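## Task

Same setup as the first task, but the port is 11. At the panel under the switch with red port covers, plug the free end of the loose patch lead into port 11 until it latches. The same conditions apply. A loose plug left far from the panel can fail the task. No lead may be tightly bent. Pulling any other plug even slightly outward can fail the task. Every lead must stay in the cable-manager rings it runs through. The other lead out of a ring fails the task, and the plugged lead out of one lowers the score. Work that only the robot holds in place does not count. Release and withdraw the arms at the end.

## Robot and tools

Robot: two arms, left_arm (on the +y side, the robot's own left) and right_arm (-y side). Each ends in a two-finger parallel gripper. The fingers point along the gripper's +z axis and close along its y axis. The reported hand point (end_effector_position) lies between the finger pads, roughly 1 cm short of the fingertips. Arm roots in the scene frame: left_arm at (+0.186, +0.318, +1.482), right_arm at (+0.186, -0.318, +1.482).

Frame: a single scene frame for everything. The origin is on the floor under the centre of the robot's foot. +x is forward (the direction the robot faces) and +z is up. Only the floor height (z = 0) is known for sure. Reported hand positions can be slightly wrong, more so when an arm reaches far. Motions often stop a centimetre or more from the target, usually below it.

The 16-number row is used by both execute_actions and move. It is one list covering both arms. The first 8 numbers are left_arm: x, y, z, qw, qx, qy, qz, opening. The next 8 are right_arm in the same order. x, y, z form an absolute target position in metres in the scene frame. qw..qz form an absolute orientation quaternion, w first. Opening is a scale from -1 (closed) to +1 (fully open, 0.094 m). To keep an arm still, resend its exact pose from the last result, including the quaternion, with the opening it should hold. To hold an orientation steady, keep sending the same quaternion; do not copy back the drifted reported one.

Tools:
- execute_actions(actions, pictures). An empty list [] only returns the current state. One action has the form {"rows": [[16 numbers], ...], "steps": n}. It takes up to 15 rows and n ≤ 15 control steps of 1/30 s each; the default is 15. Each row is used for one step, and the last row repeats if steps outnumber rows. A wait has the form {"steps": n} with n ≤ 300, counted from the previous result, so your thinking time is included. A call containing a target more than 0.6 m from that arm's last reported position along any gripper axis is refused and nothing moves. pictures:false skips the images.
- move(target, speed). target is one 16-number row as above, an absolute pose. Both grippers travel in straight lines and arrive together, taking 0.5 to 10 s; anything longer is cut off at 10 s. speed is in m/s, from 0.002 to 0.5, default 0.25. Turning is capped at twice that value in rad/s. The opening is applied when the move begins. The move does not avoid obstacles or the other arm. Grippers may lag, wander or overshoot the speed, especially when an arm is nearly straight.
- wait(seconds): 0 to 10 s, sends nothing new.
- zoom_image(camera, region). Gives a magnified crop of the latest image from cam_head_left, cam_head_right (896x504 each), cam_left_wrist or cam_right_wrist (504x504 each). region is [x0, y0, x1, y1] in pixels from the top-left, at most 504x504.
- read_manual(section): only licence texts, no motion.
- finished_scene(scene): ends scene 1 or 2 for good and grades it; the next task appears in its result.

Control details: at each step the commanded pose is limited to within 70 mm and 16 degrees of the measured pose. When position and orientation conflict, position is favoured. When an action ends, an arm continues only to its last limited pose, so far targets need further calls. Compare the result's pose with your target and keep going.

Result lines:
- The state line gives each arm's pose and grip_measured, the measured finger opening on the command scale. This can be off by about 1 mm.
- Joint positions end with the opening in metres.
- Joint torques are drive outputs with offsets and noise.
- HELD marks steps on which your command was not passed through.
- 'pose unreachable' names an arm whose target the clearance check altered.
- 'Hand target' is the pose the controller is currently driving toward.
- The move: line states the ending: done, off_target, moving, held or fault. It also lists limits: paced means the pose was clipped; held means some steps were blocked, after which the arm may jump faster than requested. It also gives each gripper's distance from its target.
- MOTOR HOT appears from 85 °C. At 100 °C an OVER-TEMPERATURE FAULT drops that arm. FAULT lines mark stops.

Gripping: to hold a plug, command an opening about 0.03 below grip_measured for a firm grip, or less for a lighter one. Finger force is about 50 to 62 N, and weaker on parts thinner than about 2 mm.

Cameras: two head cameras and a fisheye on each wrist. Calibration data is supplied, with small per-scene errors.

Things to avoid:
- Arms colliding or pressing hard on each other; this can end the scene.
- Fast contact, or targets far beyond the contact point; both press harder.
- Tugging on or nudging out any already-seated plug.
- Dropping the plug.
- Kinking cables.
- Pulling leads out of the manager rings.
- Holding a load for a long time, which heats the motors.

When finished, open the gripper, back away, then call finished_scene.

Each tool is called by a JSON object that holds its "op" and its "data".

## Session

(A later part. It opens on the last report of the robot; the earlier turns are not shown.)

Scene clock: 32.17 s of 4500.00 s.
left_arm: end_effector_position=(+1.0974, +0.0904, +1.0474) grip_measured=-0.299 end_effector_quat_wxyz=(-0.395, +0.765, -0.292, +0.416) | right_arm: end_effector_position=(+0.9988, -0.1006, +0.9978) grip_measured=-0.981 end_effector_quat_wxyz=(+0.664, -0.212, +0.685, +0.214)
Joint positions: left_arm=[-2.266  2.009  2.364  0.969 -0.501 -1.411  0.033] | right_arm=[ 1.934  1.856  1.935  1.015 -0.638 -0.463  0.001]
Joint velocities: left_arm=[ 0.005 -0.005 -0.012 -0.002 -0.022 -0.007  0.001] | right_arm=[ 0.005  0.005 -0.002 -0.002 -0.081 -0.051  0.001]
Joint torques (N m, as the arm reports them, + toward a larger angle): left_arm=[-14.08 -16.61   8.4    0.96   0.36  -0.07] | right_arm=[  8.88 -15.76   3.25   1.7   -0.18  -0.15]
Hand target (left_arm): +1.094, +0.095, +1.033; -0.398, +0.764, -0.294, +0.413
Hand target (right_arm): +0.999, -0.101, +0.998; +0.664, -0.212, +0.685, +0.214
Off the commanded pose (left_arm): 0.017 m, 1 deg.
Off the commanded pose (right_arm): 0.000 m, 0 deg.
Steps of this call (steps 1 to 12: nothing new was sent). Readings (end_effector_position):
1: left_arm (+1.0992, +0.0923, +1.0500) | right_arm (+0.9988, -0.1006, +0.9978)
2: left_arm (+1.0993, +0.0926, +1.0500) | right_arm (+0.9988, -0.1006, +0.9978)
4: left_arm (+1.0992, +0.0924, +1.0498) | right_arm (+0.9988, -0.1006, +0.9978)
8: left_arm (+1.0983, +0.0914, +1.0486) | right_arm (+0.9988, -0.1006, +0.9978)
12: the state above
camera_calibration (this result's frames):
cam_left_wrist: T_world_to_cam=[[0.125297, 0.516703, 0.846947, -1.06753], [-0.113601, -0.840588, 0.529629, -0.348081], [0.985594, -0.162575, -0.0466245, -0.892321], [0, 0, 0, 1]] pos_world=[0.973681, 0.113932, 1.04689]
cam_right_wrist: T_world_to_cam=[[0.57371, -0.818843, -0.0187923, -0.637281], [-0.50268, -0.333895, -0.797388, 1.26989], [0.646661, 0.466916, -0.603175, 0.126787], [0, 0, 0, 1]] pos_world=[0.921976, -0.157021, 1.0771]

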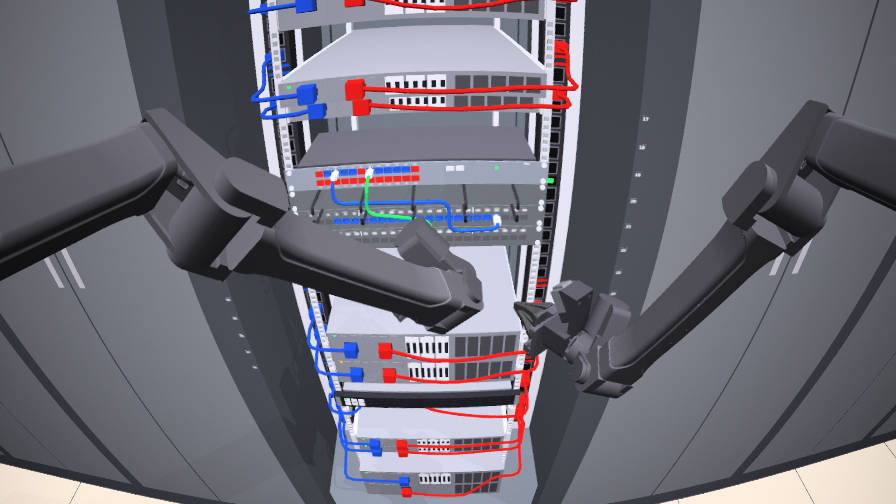

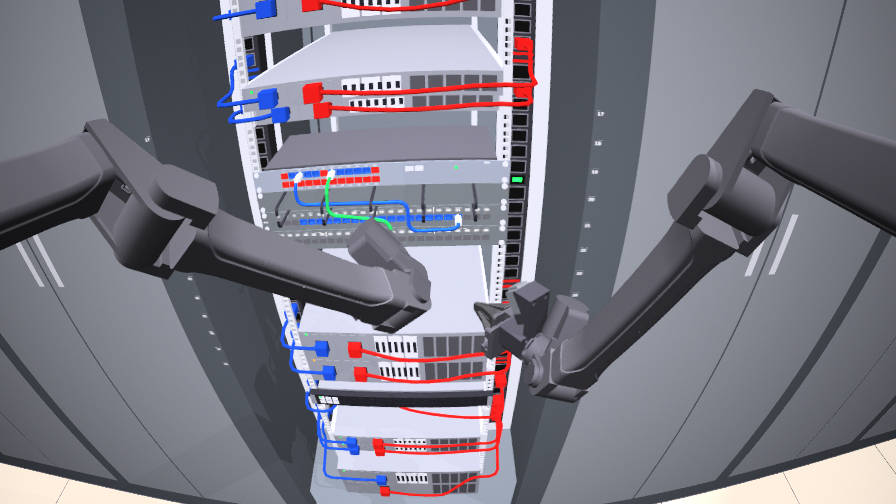

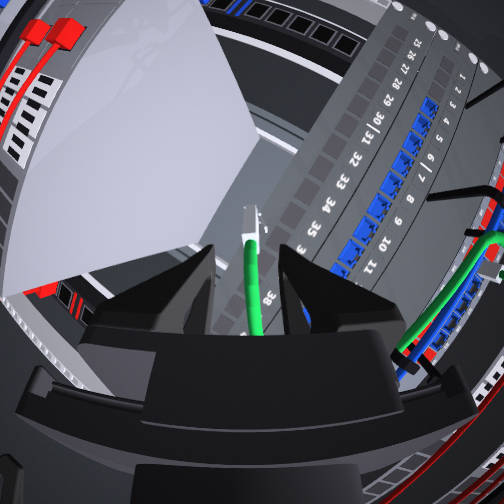

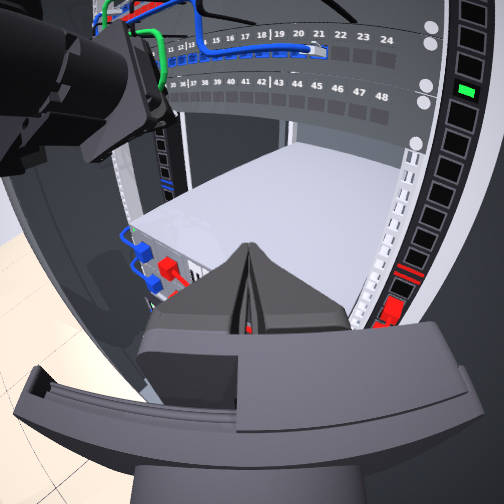

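{"op": "execute_actions", "data": {"actions": [{"rows":[[1.0955,0.096,1.030,0.3987,-0.765,0.294,-0.4125,-0.35,0.9988,-0.1006,0.9978,0.664,-0.212,0.685,0.214,-1],[1.097,0.098,1.029,0.3987,-0.765,0.294,-0.4125,-0.4,0.9988,-0.1006,0.9978,0.664,-0.212,0.685,0.214,-1],[1.099,0.10,1.028,0.3987,-0.765,0.294,-0.4125,-0.45,0.9988,-0.1006,0.9978,0.664,-0.212,0.685,0.214,-1],[1.1005,0.101,1.0275,0.3987,-0.765,0.294,-0.4125,-0.5,0.9988,-0.1006,0.9978,0.664,-0.212,0.685,0.214,-1],[1.102,0.102,1.027,0.3987,-0.765,0.294,-0.4125,-0.55,0.9988,-0.1006,0.9978,0.664,-0.212,0.685,0.214,-1]],"steps":15}], "pictures": false}}

{"op": "execute_actions", "data": {"actions": [{"steps":12}]}}

{"op": "zoom_image", "data": {"camera": "cam_left_wrist", "region": [206,210,286,290]}}

Scene clock: 34.30 s of 4500.00 s.
left_arm: end_effector_position=(+1.1060, +0.1005, +1.0435) grip_measured=-0.549 end_effector_quat_wxyz=(-0.397, +0.765, -0.292, +0.415) | right_arm: end_effector_position=(+0.9988, -0.1006, +0.9978) grip_measured=-0.981 end_effector_quat_wxyz=(+0.664, -0.212, +0.685, +0.214)
Joint positions: left_arm=[-2.25   2.02   2.409  0.931 -0.499 -1.425  0.021] | right_arm=[ 1.934  1.856  1.935  1.015 -0.638 -0.463  0.001]
Joint velocities: left_arm=[-0.005 -0.005  0.002 -0.017 -0.007 -0.022 -0.   ] | right_arm=[ 0.005  0.005 -0.012 -0.007  0.007 -0.022  0.   ]
Joint torques (N m, as the arm reports them, + toward a larger angle): left_arm=[-14.02 -16.34   8.83   1.09   0.37  -0.05] | right_arm=[  8.85 -15.68   3.27   1.7   -0.19  -0.13]
Hand target (left_arm): +1.101, +0.102, +1.028; -0.398, +0.764, -0.294, +0.413
Hand target (right_arm): +0.999, -0.101, +0.998; +0.664, -0.212, +0.685, +0.214
Off the commanded pose (left_arm): 0.017 m, 0 deg.
Off the commanded pose (right_arm): 0.000 m, 0 deg.
Steps of this call (steps 1 to 49: nothing new was sent; steps 50 to 64: all 15 steps of this action). Readings (end_effector_position):
50: left_arm (+1.0971, +0.0899, +1.0467) | right_arm (+0.9988, -0.1006, +0.9978)
51: left_arm (+1.0976, +0.0900, +1.0465) | right_arm (+0.9988, -0.1006, +0.9978)
53: left_arm (+1.0989, +0.0904, +1.0454) | right_arm (+0.9988, -0.1006, +0.9978)
57: left_arm (+1.1026, +0.0951, +1.0429) | right_arm (+0.9988, -0.1006, +0.9978)
64: the state above

Scene clock: 34.70 s of 4500.00 s.
left_arm: end_effector_position=(+1.1044, +0.0987, +1.0414) grip_measured=-0.549 end_effector_quat_wxyz=(-0.396, +0.765, -0.293, +0.415) | right_arm: end_effector_position=(+0.9988, -0.1006, +0.9978) grip_measured=-0.981 end_effector_quat_wxyz=(+0.664, -0.212, +0.685, +0.214)
Joint positions: left_arm=[-2.25   2.023  2.409  0.931 -0.499 -1.426  0.021] | right_arm=[ 1.934  1.856  1.935  1.015 -0.638 -0.463  0.001]
Joint velocities: left_arm=[-0.005 -0.015  0.017 -0.007  0.037  0.037 -0.   ] | right_arm=[-0.015  0.015 -0.002 -0.007 -0.066  0.022 -0.   ]
Joint torques (N m, as the arm reports them, + toward a larger angle): left_arm=[-14.23 -16.44   8.87   1.04   0.41  -0.06] | right_arm=[  8.71 -15.68   3.24   1.71  -0.19  -0.13]
Hand target (left_arm): +1.101, +0.102, +1.028; -0.398, +0.764, -0.294, +0.413
Hand target (right_arm): +0.999, -0.101, +0.998; +0.664, -0.212, +0.685, +0.214
Off the commanded pose (left_arm): 0.015 m, 0 deg.
Off the commanded pose (right_arm): 0.000 m, 0 deg.
Steps of this call (steps 1 to 12: nothing new was sent). Readings (end_effector_position):
1: left_arm (+1.1061, +0.1005, +1.0435) | right_arm (+0.9988, -0.1006, +0.9978)
2: left_arm (+1.1061, +0.1005, +1.0435) | right_arm (+0.9988, -0.1006, +0.9978)
4: left_arm (+1.1059, +0.1003, +1.0433) | right_arm (+0.9988, -0.1006, +0.9978)
8: left_arm (+1.1052, +0.0995, +1.0423) | right_arm (+0.9988, -0.1006, +0.9978)
12: the state above
camera_calibration (this result's frames):
cam_left_wrist: T_world_to_cam=[[0.126742, 0.514602, 0.84801, -1.07013], [-0.11258, -0.841918, 0.527731, -0.336079], [0.985526, -0.162355, -0.0487726, -0.895899], [0, 0, 0, 1]] pos_world=[0.980727, 0.122285, 1.04114]
cam_right_wrist: T_world_to_cam=[[0.57371, -0.818843, -0.0187923, -0.637281], [-0.50268, -0.333895, -0.797388, 1.26989], [0.646661, 0.466916, -0.603175, 0.126787], [0, 0, 0, 1]] pos_world=[0.921976, -0.157021, 1.0771]

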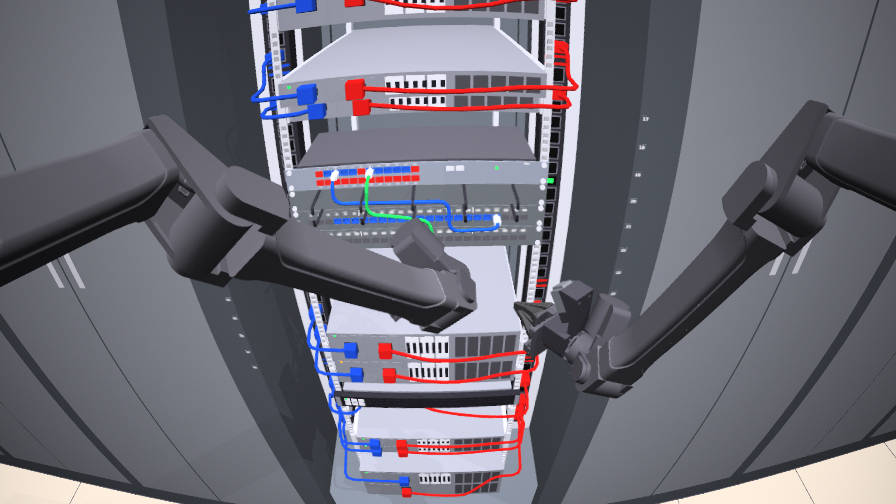

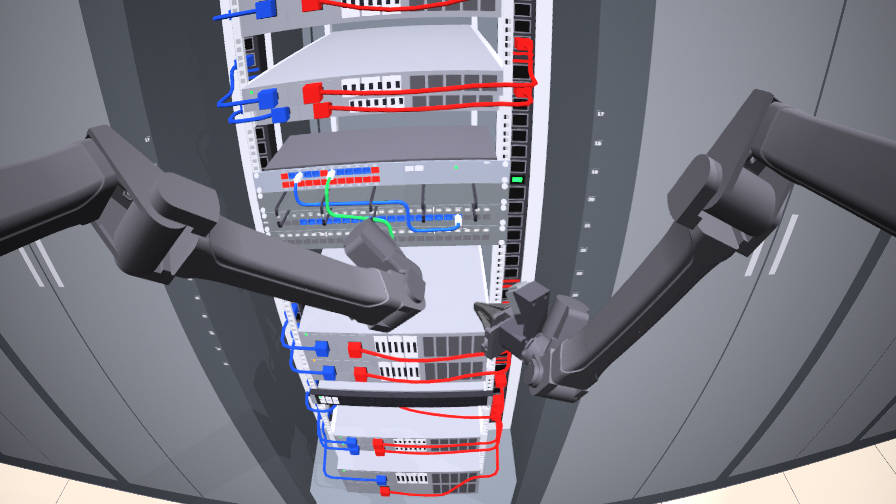

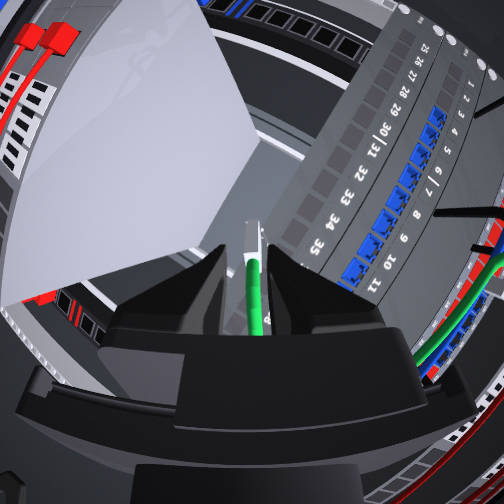

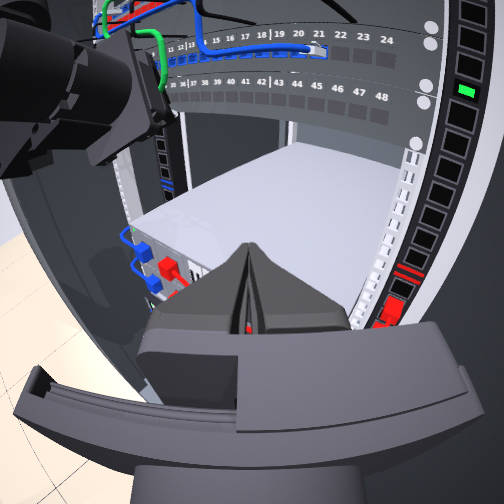

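Region (206, 210, 286, 290) of cam_left_wrist's 504x504 image, scaled by 6.300, with more detail than that image has.

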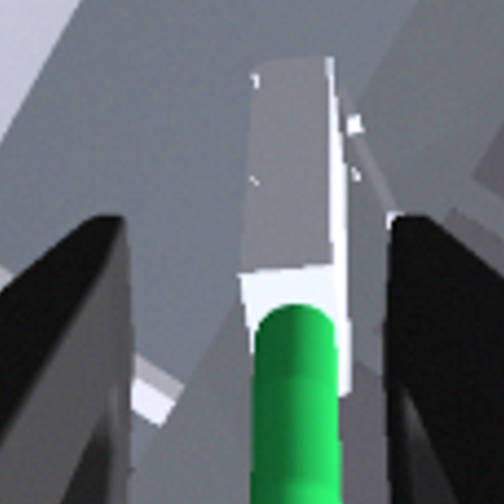

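{"op": "execute_actions", "data": {"actions": [{"rows":[[1.102,0.102,1.027,0.3987,-0.765,0.294,-0.4125,-0.6,0.9988,-0.1006,0.9978,0.664,-0.212,0.685,0.214,-1],[1.102,0.102,1.027,0.3987,-0.765,0.294,-0.4125,-0.63,0.9988,-0.1006,0.9978,0.664,-0.212,0.685,0.214,-1],[1.102,0.102,1.027,0.3987,-0.765,0.294,-0.4125,-0.66,0.9988,-0.1006,0.9978,0.664,-0.212,0.685,0.214,-1],[1.102,0.102,1.027,0.3987,-0.765,0.294,-0.4125,-0.69,0.9988,-0.1006,0.9978,0.664,-0.212,0.685,0.214,-1],[1.102,0.102,1.027,0.3987,-0.765,0.294,-0.4125,-0.71,0.9988,-0.1006,0.9978,0.664,-0.212,0.685,0.214,-1],[1.102,0.102,1.027,0.3987,-0.765,0.294,-0.4125,-0.73,0.9988,-0.1006,0.9978,0.664,-0.212,0.685,0.214,-1],[1.102,0.102,1.027,0.3987,-0.765,0.294,-0.4125,-0.75,0.9988,-0.1006,0.9978,0.664,-0.212,0.685,0.214,-1],[1.102,0.102,1.027,0.3987,-0.765,0.294,-0.4125,-0.77,0.9988,-0.1006,0.9978,0.664,-0.212,0.685,0.214,-1],[1.102,0.102,1.027,0.3987,-0.765,0.294,-0.4125,-0.79,0.9988,-0.1006,0.9978,0.664,-0.212,0.685,0.214,-1],[1.102,0.102,1.027,0.3987,-0.765,0.294,-0.4125,-0.81,0.9988,-0.1006,0.9978,0.664,-0.212,0.685,0.214,-1],[1.102,0.102,1.027,0.3987,-0.765,0.294,-0.4125,-0.83,0.9988,-0.1006,0.9978,0.664,-0.212,0.685,0.214,-1],[1.102,0.102,1.027,0.3987,-0.765,0.294,-0.4125,-0.85,0.9988,-0.1006,0.9978,0.664,-0.212,0.685,0.214,-1],[1.102,0.102,1.027,0.3987,-0.765,0.294,-0.4125,-0.87,0.9988,-0.1006,0.9978,0.664,-0.212,0.685,0.214,-1],[1.102,0.102,1.027,0.3987,-0.765,0.294,-0.4125,-0.89,0.9988,-0.1006,0.9978,0.664,-0.212,0.685,0.214,-1]],"steps":15}], "pictures": false}}

{"op": "execute_actions", "data": {"actions": [{"steps":8}]}}

{"op": "zoom_image", "data": {"camera": "cam_left_wrist", "region": [206,210,286,290]}}

Scene clock: 38.73 s of 4500.00 s.
left_arm: end_effector_position=(+1.1058, +0.0996, +1.0424) grip_measured=-0.869 end_effector_quat_wxyz=(-0.396, +0.765, -0.291, +0.415) | right_arm: end_effector_position=(+0.9988, -0.1006, +0.9978) grip_measured=-0.981 end_effector_quat_wxyz=(+0.664, -0.212, +0.685, +0.214)
Joint positions: left_arm=[-2.25   2.024  2.414  0.929 -0.499 -1.427  0.006] | right_arm=[ 1.934  1.856  1.935  1.015 -0.638 -0.463  0.001]
Joint velocities: left_arm=[ 0.015  0.005  0.002  0.002 -0.022  0.037  0.   ] | right_arm=[-0.005 -0.015 -0.017 -0.017 -0.007 -0.022  0.001]
Joint torques (N m, as the arm reports them, + toward a larger angle): left_arm=[-14.41 -16.65   8.88   0.97   0.37  -0.06] | right_arm=[  8.71 -15.52   3.25   1.69  -0.19  -0.14]
Hand target (left_arm): +1.101, +0.102, +1.028; -0.398, +0.765, -0.294, +0.413
Hand target (right_arm): +0.999, -0.101, +0.998; +0.664, -0.212, +0.685, +0.214
Off the commanded pose (left_arm): 0.016 m, 1 deg.
Off the commanded pose (right_arm): 0.000 m, 0 deg.
Steps of this call (steps 1 to 90: nothing new was sent; then 0.53 s passed at rest; steps 91 to 105: all 15 steps of this action). Readings (end_effector_position):
91: left_arm (+1.1044, +0.0987, +1.0413) | right_arm (+0.9988, -0.1006, +0.9978)
92: left_arm (+1.1044, +0.0986, +1.0412) | right_arm (+0.9988, -0.1006, +0.9978)
94: left_arm (+1.1044, +0.0985, +1.0410) | right_arm (+0.9988, -0.1006, +0.9978)
98: left_arm (+1.1042, +0.0983, +1.0408) | right_arm (+0.9988, -0.1006, +0.9978)
105: the state above

Scene clock: 39.00 s of 4500.00 s.
left_arm: end_effector_position=(+1.1059, +0.0997, +1.0425) grip_measured=-0.869 end_effector_quat_wxyz=(-0.396, +0.765, -0.291, +0.416) | right_arm: end_effector_position=(+0.9988, -0.1006, +0.9978) grip_measured=-0.981 end_effector_quat_wxyz=(+0.664, -0.212, +0.685, +0.214)
Joint positions: left_arm=[-2.25   2.024  2.415  0.929 -0.499 -1.427  0.006] | right_arm=[ 1.934  1.856  1.935  1.015 -0.638 -0.463  0.001]
Joint velocities: left_arm=[-0.005 -0.005 -0.027  0.012 -0.081 -0.095  0.   ] | right_arm=[-0.005 -0.005 -0.007 -0.007 -0.081 -0.022 -0.001]
Joint torques (N m, as the arm reports them, + toward a larger angle): left_arm=[-14.13 -16.77   8.8    1.01   0.39  -0.06] | right_arm=[  8.75 -15.77   3.3    1.69  -0.2   -0.15]
Hand target (left_arm): +1.101, +0.103, +1.028; -0.398, +0.765, -0.294, +0.413
Hand target (right_arm): +0.999, -0.101, +0.998; +0.664, -0.212, +0.685, +0.214
Off the commanded pose (left_arm): 0.016 m, 1 deg.
Off the commanded pose (right_arm): 0.000 m, 0 deg.
Steps of this call (steps 1 to 8: nothing new was sent). Readings (end_effector_position):
1: left_arm (+1.1059, +0.0997, +1.0425) | right_arm (+0.9988, -0.1006, +0.9978)
2: left_arm (+1.1059, +0.0997, +1.0425) | right_arm (+0.9988, -0.1006, +0.9978)
4: left_arm (+1.1059, +0.0997, +1.0425) | right_arm (+0.9988, -0.1006, +0.9978)
8: the state above
camera_calibration (this result's frames):
cam_left_wrist: T_world_to_cam=[[0.123, 0.515969, 0.847731, -1.06747], [-0.112099, -0.841527, 0.528457, -0.337045], [0.986055, -0.16003, -0.0456677, -0.901204], [0, 0, 0, 1]] pos_world=[0.982153, 0.12293, 1.04189]
cam_right_wrist: T_world_to_cam=[[0.57371, -0.818843, -0.0187923, -0.637281], [-0.50268, -0.333895, -0.797388, 1.26989], [0.646661, 0.466916, -0.603175, 0.126787], [0, 0, 0, 1]] pos_world=[0.921976, -0.157021, 1.0771]

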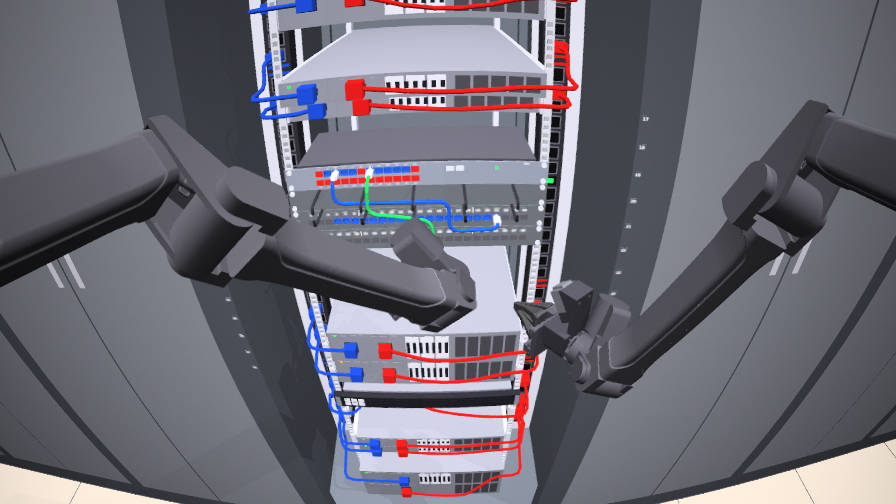

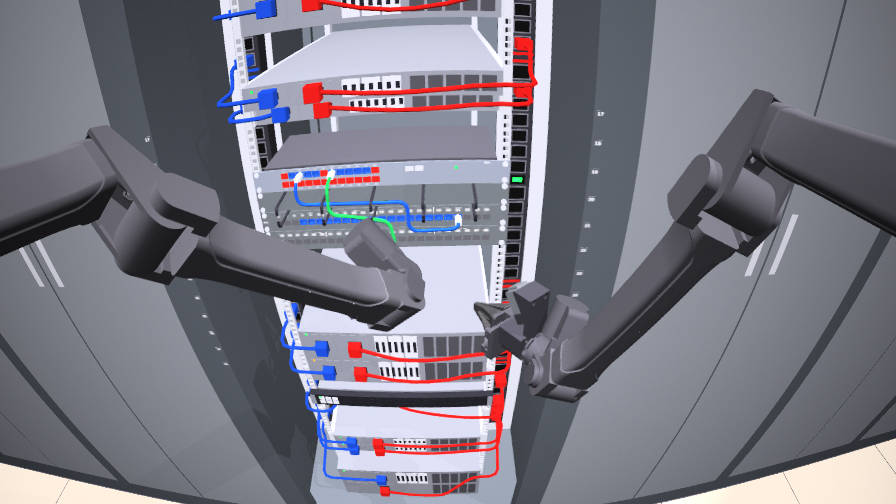

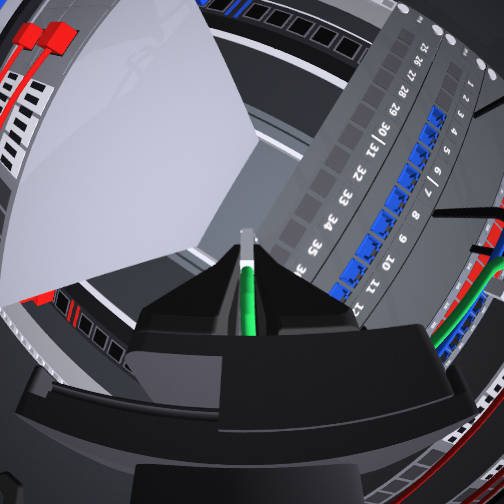

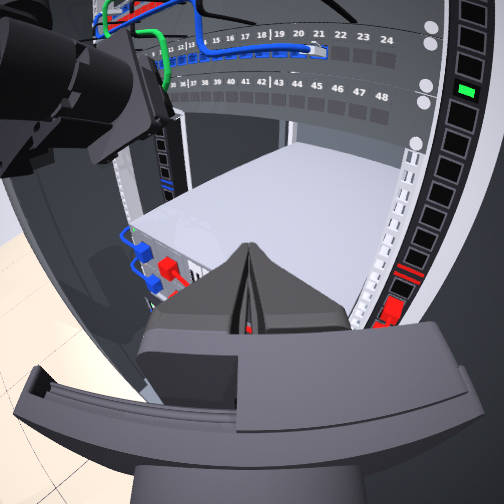

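Region (206, 210, 286, 290) of cam_left_wrist's 504x504 image, scaled by 6.300, with more detail than that image has.

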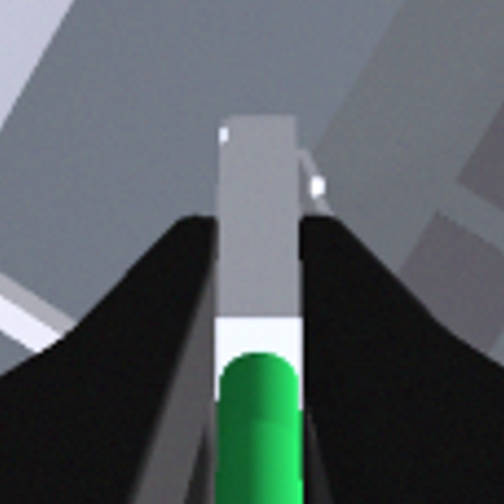

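{"op": "move", "data": {"target": [1.082,0.112,1.055,0.5,-0.5,0.5,-0.5,-0.91,0.9988,-0.1006,0.9978,0.664,-0.212,0.685,0.214,-1], "speed": 0.15}}

{"op": "zoom_image", "data": {"camera": "cam_right_wrist", "region": [70,10,230,170]}}

{"op": "zoom_image", "data": {"camera": "cam_head_left", "region": [350,180,470,280]}}

Scene clock: 43.77 s of 4500.00 s.
left_arm: end_effector_position=(+1.0888, +0.1020, +1.0638) grip_measured=-0.869 end_effector_quat_wxyz=(-0.489, +0.507, -0.492, +0.511) | right_arm: end_effector_position=(+0.9988, -0.1006, +0.9978) grip_measured=-0.981 end_effector_quat_wxyz=(+0.664, -0.212, +0.685, +0.214)
Joint positions: left_arm=[-2.125  1.933  2.171  1.129  0.053 -1.058  0.006] | right_arm=[ 1.934  1.856  1.935  1.015 -0.638 -0.463  0.001]
Joint velocities: left_arm=[-0.015  0.005 -0.012 -0.032  0.007 -0.007  0.001] | right_arm=[-0.015 -0.005  0.002 -0.027  0.007  0.007 -0.   ]
Joint torques (N m, as the arm reports them, + toward a larger angle): left_arm=[-11.64 -19.7    3.74   2.22   0.49   0.2 ] | right_arm=[  8.72 -15.6    3.27   1.73  -0.18  -0.13]
Hand target (left_arm): +1.083, +0.109, +1.055; +0.497, -0.499, +0.502, -0.502
Hand target (right_arm): +0.999, -0.101, +0.998; +0.664, -0.212, +0.685, +0.214
Off the commanded pose (left_arm): 0.015 m, 2 deg.
Off the commanded pose (right_arm): 0.000 m, 0 deg.
move: off_target (left_arm)
camera_calibration (this result's frames):
cam_left_wrist: T_world_to_cam=[[0.00521547, 0.03242, 0.999461, -1.06841], [-0.58926, -0.807413, 0.0292654, 0.698766], [0.807926, -0.589095, 0.0148928, -0.709694], [0, 0, 0, 1]] pos_world=[0.990708, 0.180753, 1.05795]
cam_right_wrist: T_world_to_cam=[[0.57371, -0.818843, -0.0187923, -0.637281], [-0.50268, -0.333895, -0.797388, 1.26989], [0.646661, 0.466916, -0.603175, 0.126787], [0, 0, 0, 1]] pos_world=[0.921976, -0.157021, 1.0771]

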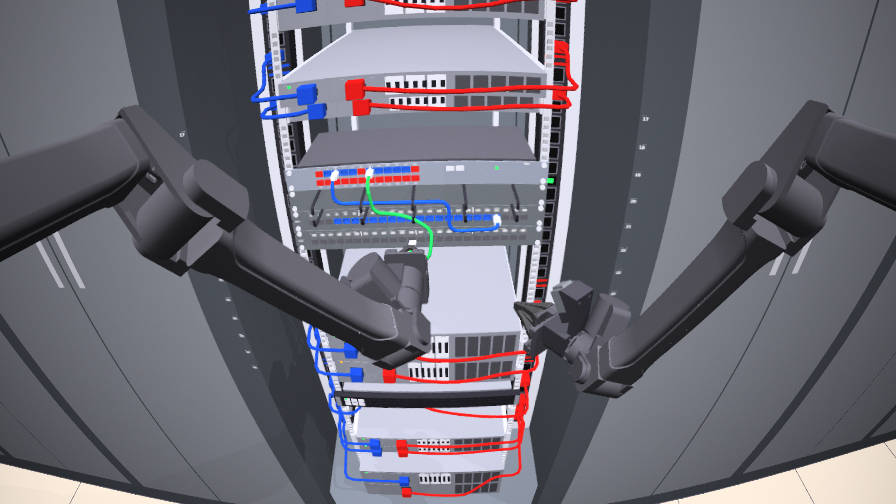

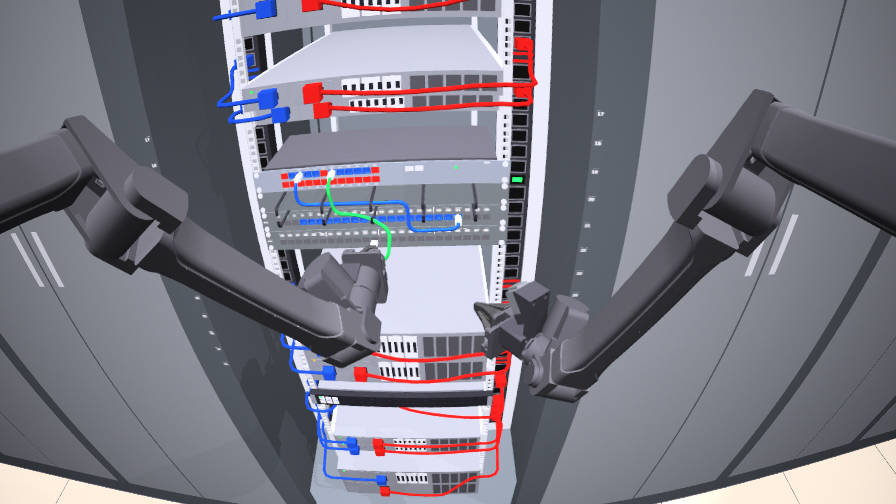

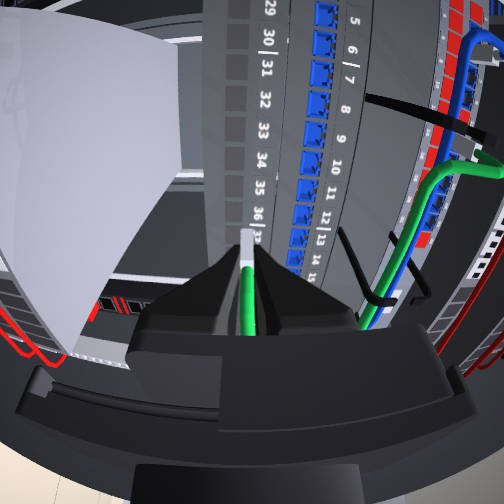

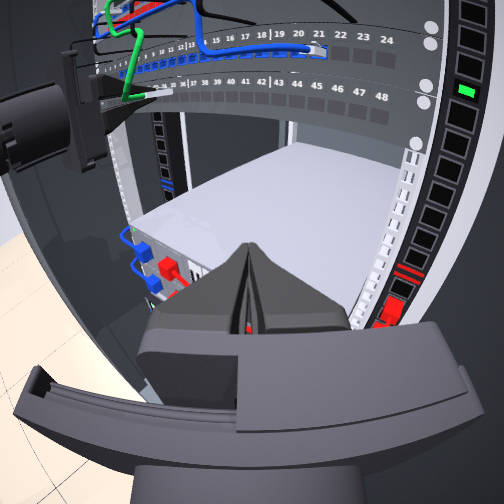

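Region (70, 10, 230, 170) of cam_right_wrist's 504x504 image, scaled by 3.150, with more detail than that image has.

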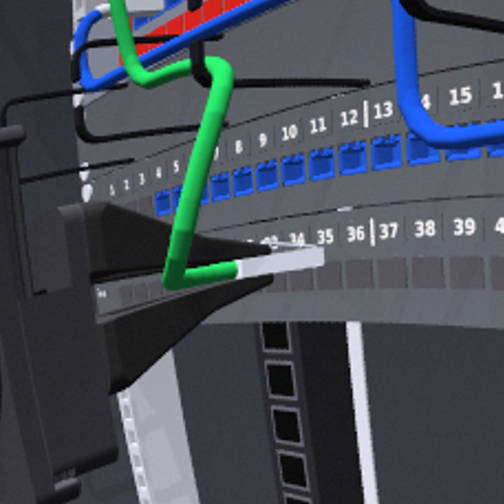

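Region (350, 180, 470, 280) of cam_head_left's 896x504 image, scaled by 4.200, with more detail than that image has.

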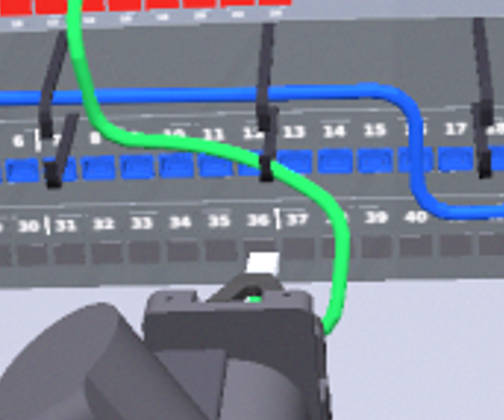

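{"op": "move", "data": {"target": [1.098,0.132,1.108,0.507,-0.493,0.507,-0.493,-0.91,0.9988,-0.1006,0.9978,0.664,-0.212,0.685,0.214,-1], "speed": 0.05}}

{"op": "zoom_image", "data": {"camera": "cam_right_wrist", "region": [70,0,230,160]}}

{"op": "zoom_image", "data": {"camera": "cam_head_right", "region": [310,170,430,270]}}

Scene clock: 47.50 s of 4500.00 s.
left_arm: end_effector_position=(+1.0940, +0.1234, +1.0974) grip_measured=-0.869 end_effector_quat_wxyz=(-0.494, +0.497, -0.513, +0.495) | right_arm: end_effector_position=(+0.9988, -0.1006, +0.9978) grip_measured=-0.981 end_effector_quat_wxyz=(+0.664, -0.212, +0.685, +0.214)
Joint positions: left_arm=[-2.125  1.799  2.012  1.129  0.05  -1.005  0.006] | right_arm=[ 1.934  1.856  1.935  1.015 -0.638 -0.463  0.001]
Joint velocities: left_arm=[ 0.005 -0.005 -0.037 -0.017 -0.022 -0.022  0.001] | right_arm=[-0.005  0.005 -0.012 -0.017  0.037 -0.051 -0.   ]
Joint torques (N m, as the arm reports them, + toward a larger angle): left_arm=[-11.99 -21.2    4.32   2.69   0.24   0.1 ] | right_arm=[  8.58 -15.54   3.23   1.71  -0.19  -0.15]
Hand target (left_arm): +1.098, +0.131, +1.108; +0.507, -0.493, +0.507, -0.493
Hand target (right_arm): +0.999, -0.101, +0.998; +0.664, -0.212, +0.685, +0.214
Off the commanded pose (left_arm): 0.014 m, 2 deg.
Off the commanded pose (right_arm): 0.000 m, 0 deg.
move: off_target (left_arm)
camera_calibration (this result's frames):
cam_left_wrist: T_world_to_cam=[[0.0270619, -0.0196473, 0.999441, -1.1202], [-0.597507, -0.801863, 0.000415519, 0.758178], [0.801407, -0.597184, -0.0334393, -0.640634], [0, 0, 0, 1]] pos_world=[0.99674, 0.203369, 1.09784]
cam_right_wrist: T_world_to_cam=[[0.57371, -0.818843, -0.0187923, -0.637281], [-0.50268, -0.333895, -0.797388, 1.26989], [0.646661, 0.466916, -0.603175, 0.126787], [0, 0, 0, 1]] pos_world=[0.921976, -0.157021, 1.0771]

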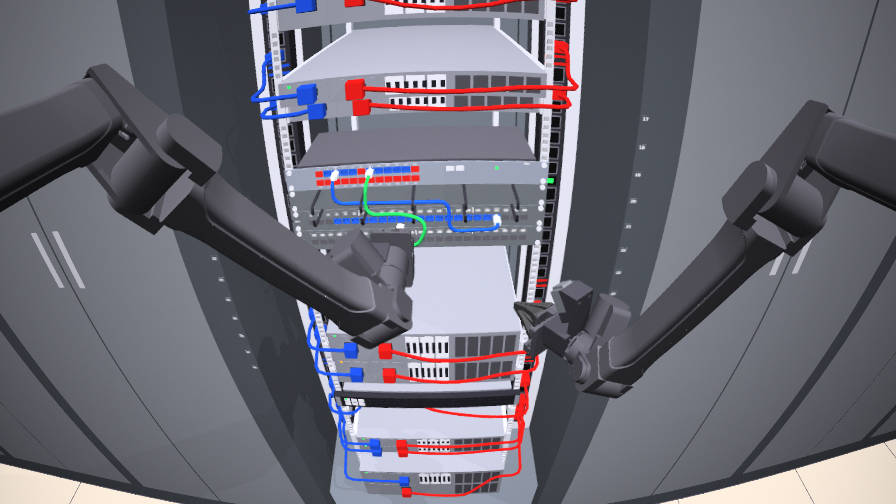

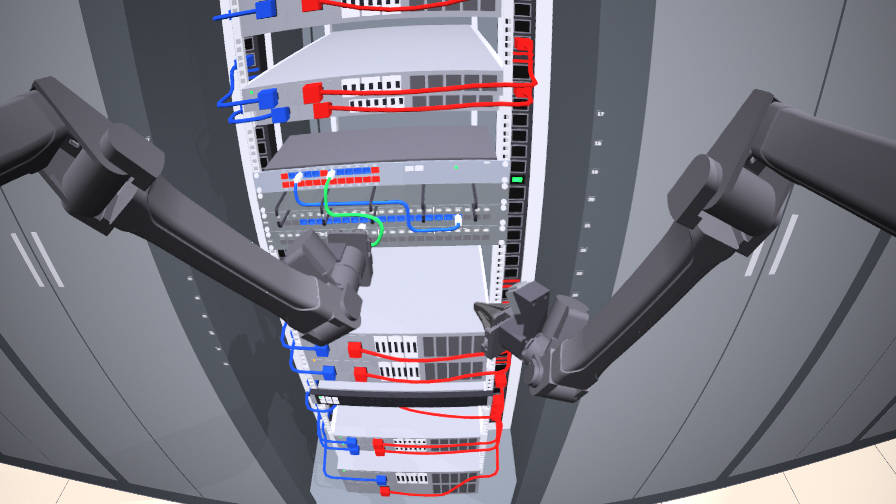

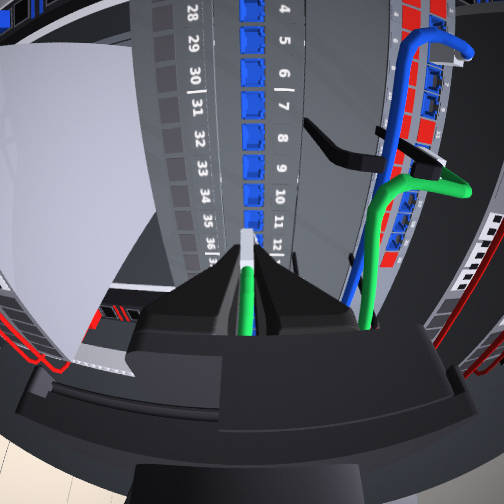

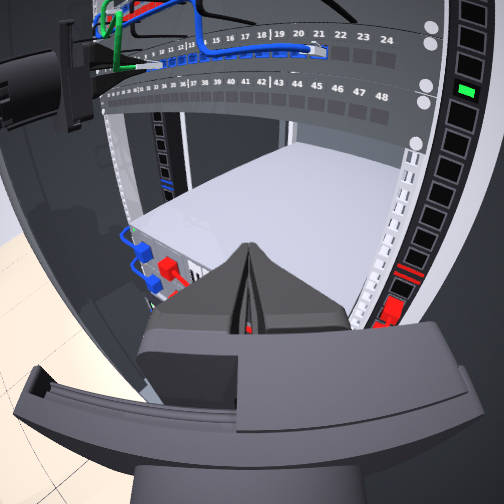

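Region (70, 0, 230, 160) of cam_right_wrist's 504x504 image, scaled by 3.150, with more detail than that image has.

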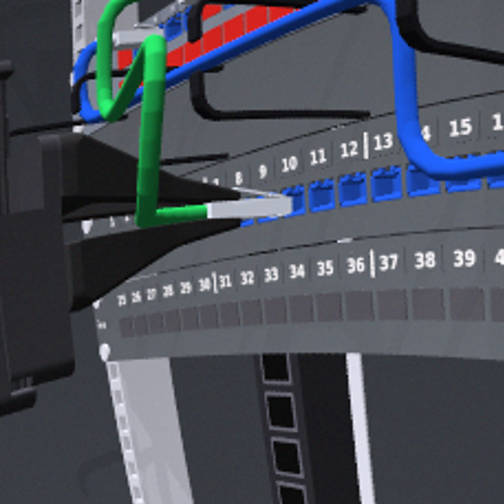

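Region (310, 170, 430, 270) of cam_head_right's 896x504 image, scaled by 4.200, with more detail than that image has.

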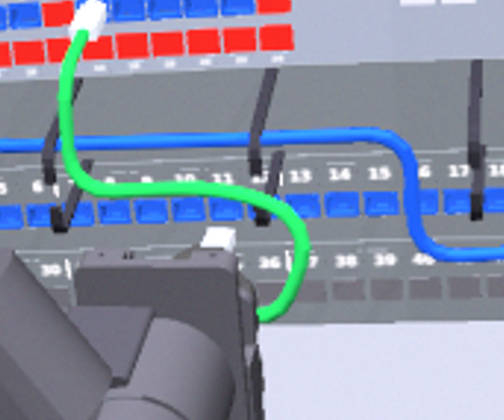

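{"op": "execute_actions", "data": {"actions": [{"rows":[[1.098,0.130,1.106,0.507,-0.493,0.507,-0.493,-0.91,0.9988,-0.1006,0.9978,0.664,-0.212,0.685,0.214,-1],[1.0985,0.128,1.104,0.507,-0.493,0.507,-0.493,-0.91,0.9988,-0.1006,0.9978,0.664,-0.212,0.685,0.214,-1],[1.099,0.126,1.102,0.507,-0.493,0.507,-0.493,-0.91,0.9988,-0.1006,0.9978,0.664,-0.212,0.685,0.214,-1],[1.0995,0.1245,1.10,0.507,-0.493,0.507,-0.493,-0.91,0.9988,-0.1006,0.9978,0.664,-0.212,0.685,0.214,-1],[1.10,0.123,1.098,0.507,-0.493,0.507,-0.493,-0.91,0.9988,-0.1006,0.9978,0.664,-0.212,0.685,0.214,-1],[1.1005,0.122,1.096,0.507,-0.493,0.507,-0.493,-0.91,0.9988,-0.1006,0.9978,0.664,-0.212,0.685,0.214,-1],[1.101,0.121,1.094,0.507,-0.493,0.507,-0.493,-0.91,0.9988,-0.1006,0.9978,0.664,-0.212,0.685,0.214,-1],[1.102,0.1195,1.0925,0.507,-0.493,0.507,-0.493,-0.91,0.9988,-0.1006,0.9978,0.664,-0.212,0.685,0.214,-1]],"steps":15}], "pictures": false}}

{"op": "execute_actions", "data": {"actions": [{"steps":12}]}}

{"op": "zoom_image", "data": {"camera": "cam_left_wrist", "region": [200,170,300,270]}}

{"op": "zoom_image", "data": {"camera": "cam_right_wrist", "region": [100,0,200,100]}}

Scene clock: 51.13 s of 4500.00 s.
left_arm: end_effector_position=(+1.1008, +0.1243, +1.0981) grip_measured=-0.869 end_effector_quat_wxyz=(-0.504, +0.494, -0.506, +0.496) | right_arm: end_effector_position=(+0.9988, -0.1006, +0.9978) grip_measured=-0.981 end_effector_quat_wxyz=(+0.664, -0.212, +0.685, +0.214)
Joint positions: left_arm=[-2.125  1.822  2.061  1.129  0.05  -1.002  0.006] | right_arm=[ 1.934  1.856  1.935  1.015 -0.638 -0.463  0.001]
Joint velocities: left_arm=[ 0.015  0.015 -0.012 -0.012  0.007 -0.037  0.001] | right_arm=[-0.005  0.005  0.002 -0.007  0.007  0.051 -0.   ]
Joint torques (N m, as the arm reports them, + toward a larger angle): left_arm=[-12.45 -18.42   8.34   1.46   0.26   0.12] | right_arm=[  8.8  -15.62   3.25   1.7   -0.2   -0.15]
Hand target (left_arm): +1.102, +0.120, +1.093; +0.507, -0.493, +0.507, -0.493
Hand target (right_arm): +0.999, -0.101, +0.998; +0.664, -0.212, +0.685, +0.214
Off the commanded pose (left_arm): 0.008 m, 0 deg.
Off the commanded pose (right_arm): 0.000 m, 0 deg.
Steps of this call (steps 1 to 90: nothing new was sent; then 0.13 s passed at rest; steps 91 to 105: all 15 steps of this action). Readings (end_effector_position):
91: left_arm (+1.0935, +0.1231, +1.0969) | right_arm (+0.9988, -0.1006, +0.9978)
92: left_arm (+1.0935, +0.1231, +1.0969) | right_arm (+0.9988, -0.1006, +0.9978)
94: left_arm (+1.0937, +0.1232, +1.0971) | right_arm (+0.9988, -0.1006, +0.9978)
98: left_arm (+1.0985, +0.1247, +1.0989) | right_arm (+0.9988, -0.1006, +0.9978)
105: the state above

Scene clock: 51.53 s of 4500.00 s.
left_arm: end_effector_position=(+1.0996, +0.1232, +1.0964) grip_measured=-0.869 end_effector_quat_wxyz=(-0.503, +0.494, -0.507, +0.495) | right_arm: end_effector_position=(+0.9988, -0.1006, +0.9978) grip_measured=-0.981 end_effector_quat_wxyz=(+0.664, -0.212, +0.685, +0.214)
Joint positions: left_arm=[-2.125  1.825  2.061  1.129  0.05  -1.002  0.006] | right_arm=[ 1.934  1.856  1.935  1.015 -0.638 -0.463  0.001]
Joint velocities: left_arm=[ 0.005  0.005  0.002 -0.022  0.022  0.022  0.   ] | right_arm=[-0.005 -0.005 -0.012 -0.017 -0.007 -0.007  0.001]
Joint torques (N m, as the arm reports them, + toward a larger angle): left_arm=[-12.59 -18.53   8.35   1.44   0.24   0.14] | right_arm=[  8.98 -15.82   3.27   1.63  -0.2   -0.15]
Hand target (left_arm): +1.101, +0.120, +1.093; +0.507, -0.493, +0.507, -0.493
Hand target (right_arm): +0.999, -0.101, +0.998; +0.664, -0.212, +0.685, +0.214
Off the commanded pose (left_arm): 0.006 m, 1 deg.
Off the commanded pose (right_arm): 0.000 m, 0 deg.
Steps of this call (steps 1 to 12: nothing new was sent). Readings (end_effector_position):
1: left_arm (+1.1004, +0.1240, +1.0976) | right_arm (+0.9988, -0.1006, +0.9978)
2: left_arm (+1.1003, +0.1238, +1.0974) | right_arm (+0.9988, -0.1006, +0.9978)
4: left_arm (+1.0998, +0.1233, +1.0966) | right_arm (+0.9988, -0.1006, +0.9978)
8: left_arm (+1.0996, +0.1232, +1.0964) | right_arm (+0.9988, -0.1006, +0.9978)
12: the state above
camera_calibration (this result's frames):
cam_left_wrist: T_world_to_cam=[[0.00862486, -0.0239213, 0.999677, -1.09882], [-0.587875, -0.808826, -0.0142824, 0.767729], [0.808906, -0.587562, -0.0210387, -0.668311], [0, 0, 0, 1]] pos_world=[1.00141, 0.201999, 1.09537]
cam_right_wrist: T_world_to_cam=[[0.57371, -0.818843, -0.0187923, -0.637281], [-0.50268, -0.333895, -0.797388, 1.26989], [0.646661, 0.466916, -0.603175, 0.126787], [0, 0, 0, 1]] pos_world=[0.921976, -0.157021, 1.0771]

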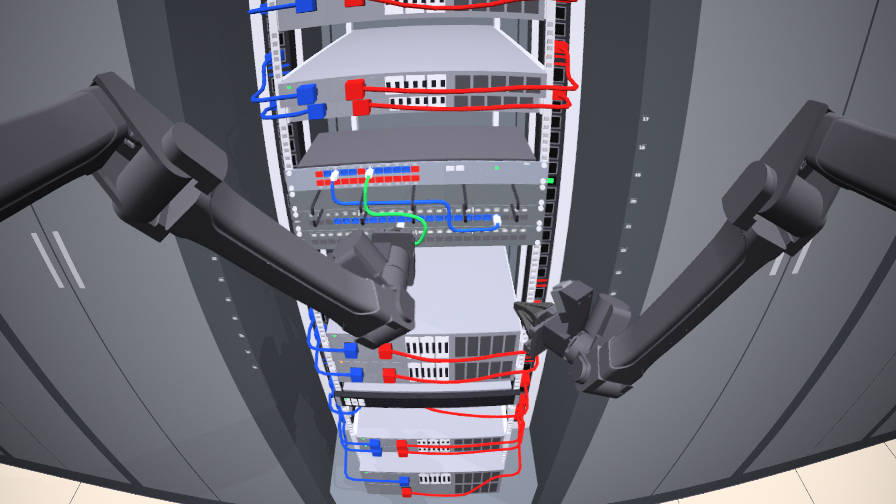

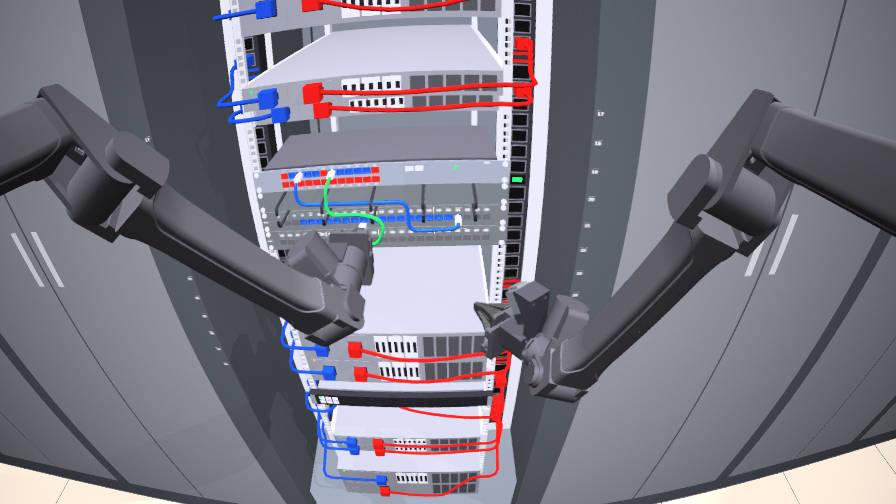

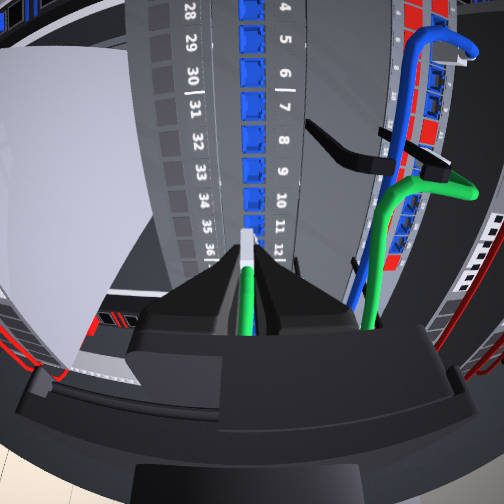

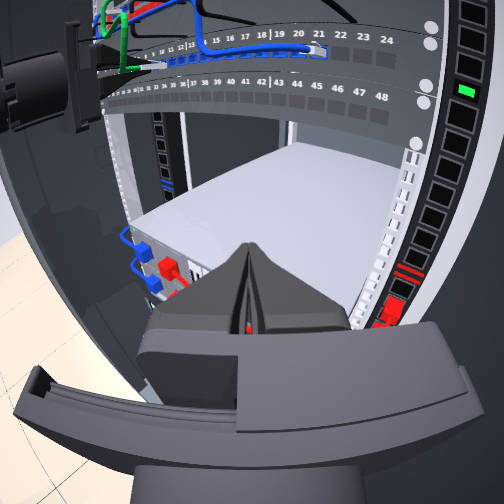

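Region (200, 170, 300, 270) of cam_left_wrist's 504x504 image, scaled by 5.040, with more detail than that image has.

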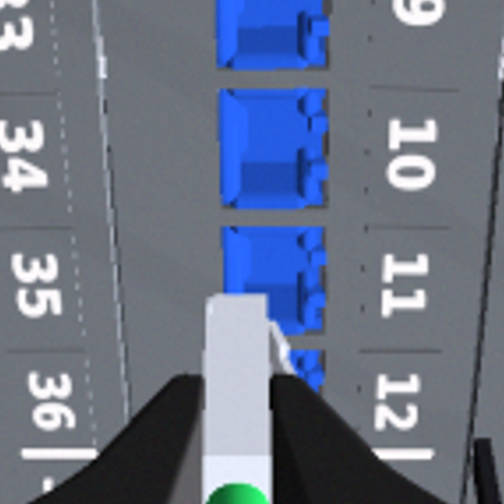

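Region (100, 0, 200, 100) of cam_right_wrist's 504x504 image, scaled by 5.040, with more detail than that image has.

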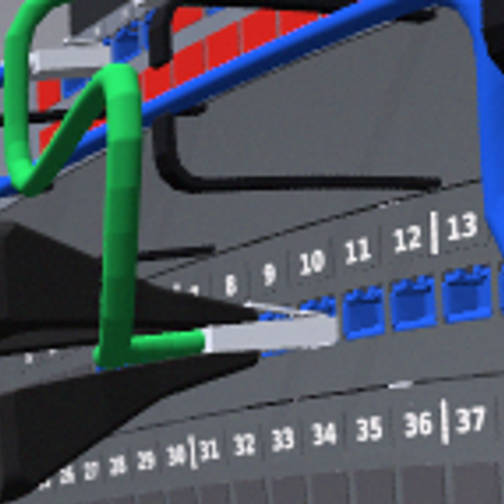

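{"op": "execute_actions", "data": {"actions": [{"rows":[[1.103,0.1185,1.094,0.505,-0.495,0.505,-0.495,-0.91,0.9988,-0.1006,0.9978,0.664,-0.212,0.685,0.214,-1],[1.104,0.117,1.0957,0.503,-0.497,0.503,-0.497,-0.91,0.9988,-0.1006,0.9978,0.664,-0.212,0.685,0.214,-1],[1.105,0.116,1.0974,0.501,-0.499,0.501,-0.499,-0.91,0.9988,-0.1006,0.9978,0.664,-0.212,0.685,0.214,-1],[1.106,0.1145,1.099,0.499,-0.501,0.499,-0.501,-0.91,0.9988,-0.1006,0.9978,0.664,-0.212,0.685,0.214,-1],[1.107,0.113,1.1007,0.497,-0.503,0.497,-0.503,-0.91,0.9988,-0.1006,0.9978,0.664,-0.212,0.685,0.214,-1],[1.108,0.112,1.1024,0.496,-0.504,0.496,-0.504,-0.91,0.9988,-0.1006,0.9978,0.664,-0.212,0.685,0.214,-1]],"steps":15}], "pictures": false}}

{"op": "execute_actions", "data": {"actions": [{"steps":10}], "pictures": false}}

Scene clock: 55.73 s of 4500.00 s.
left_arm: end_effector_position=(+1.1034, +0.1163, +1.1014) grip_measured=-0.869 end_effector_quat_wxyz=(-0.498, +0.500, -0.504, +0.499) | right_arm: end_effector_position=(+0.9988, -0.1006, +0.9978) grip_measured=-0.981 end_effector_quat_wxyz=(+0.664, -0.212, +0.685, +0.214)
Joint positions: left_arm=[-2.141  1.825  2.071  1.114  0.045 -1.004  0.006] | right_arm=[ 1.934  1.856  1.935  1.015 -0.638 -0.463  0.001]
Joint velocities: left_arm=[-0.005  0.015 -0.012 -0.012  0.022 -0.022  0.   ] | right_arm=[-0.005 -0.005  0.012 -0.002  0.022 -0.022 -0.001]
Joint torques (N m, as the arm reports them, + toward a larger angle): left_arm=[-12.95 -18.74   8.24   1.38   0.26  -0.08] | right_arm=[  8.67 -15.66   3.19   1.7   -0.21  -0.14]
Hand target (left_arm): +1.107, +0.112, +1.102; +0.496, -0.504, +0.496, -0.504
Hand target (right_arm): +0.999, -0.101, +0.998; +0.664, -0.212, +0.685, +0.214
Off the commanded pose (left_arm): 0.006 m, 1 deg.
Off the commanded pose (right_arm): 0.000 m, 0 deg.
Steps of this call (steps 1 to 90: nothing new was sent; then 0.70 s passed at rest; steps 91 to 105: all 15 steps of this action). Readings (end_effector_position):
91: left_arm (+1.0996, +0.1232, +1.0963) | right_arm (+0.9988, -0.1006, +0.9978)
92: left_arm (+1.0996, +0.1231, +1.0960) | right_arm (+0.9988, -0.1006, +0.9978)
94: left_arm (+1.1001, +0.1231, +1.0958) | right_arm (+0.9988, -0.1006, +0.9978)
98: left_arm (+1.1019, +0.1206, +1.0974) | right_arm (+0.9988, -0.1006, +0.9978)
105: the state above

Scene clock: 56.07 s of 4500.00 s.
left_arm: end_effector_position=(+1.1036, +0.1164, +1.1014) grip_measured=-0.869 end_effector_quat_wxyz=(-0.498, +0.500, -0.504, +0.499) | right_arm: end_effector_position=(+0.9988, -0.1006, +0.9978) grip_measured=-0.981 end_effector_quat_wxyz=(+0.664, -0.212, +0.685, +0.214)
Joint positions: left_arm=[-2.141  1.825  2.071  1.114  0.045 -1.004  0.006] | right_arm=[ 1.934  1.856  1.935  1.015 -0.638 -0.463  0.001]
Joint velocities: left_arm=[-0.005 -0.005 -0.002  0.002 -0.066 -0.022 -0.001] | right_arm=[ 0.005 -0.024 -0.017  0.002  0.022 -0.007  0.   ]
Joint torques (N m, as the arm reports them, + toward a larger angle): left_arm=[-13.06 -18.78   8.35   1.41   0.28  -0.05] | right_arm=[  8.95 -15.77   3.25   1.73  -0.19  -0.14]
Hand target (left_arm): +1.108, +0.113, +1.102; +0.496, -0.504, +0.496, -0.504
Hand target (right_arm): +0.999, -0.101, +0.998; +0.664, -0.212, +0.685, +0.214
Off the commanded pose (left_arm): 0.006 m, 1 deg.
Off the commanded pose (right_arm): 0.000 m, 0 deg.
Steps of this call (steps 1 to 10: nothing new was sent). Readings (end_effector_position):
1: left_arm (+1.1036, +0.1164, +1.1014) | right_arm (+0.9988, -0.1006, +0.9978)
2: left_arm (+1.1036, +0.1164, +1.1014) | right_arm (+0.9988, -0.1006, +0.9978)
4: left_arm (+1.1036, +0.1164, +1.1014) | right_arm (+0.9988, -0.1006, +0.9978)
8: left_arm (+1.1036, +0.1164, +1.1014) | right_arm (+0.9988, -0.1006, +0.9978)
10: the state above


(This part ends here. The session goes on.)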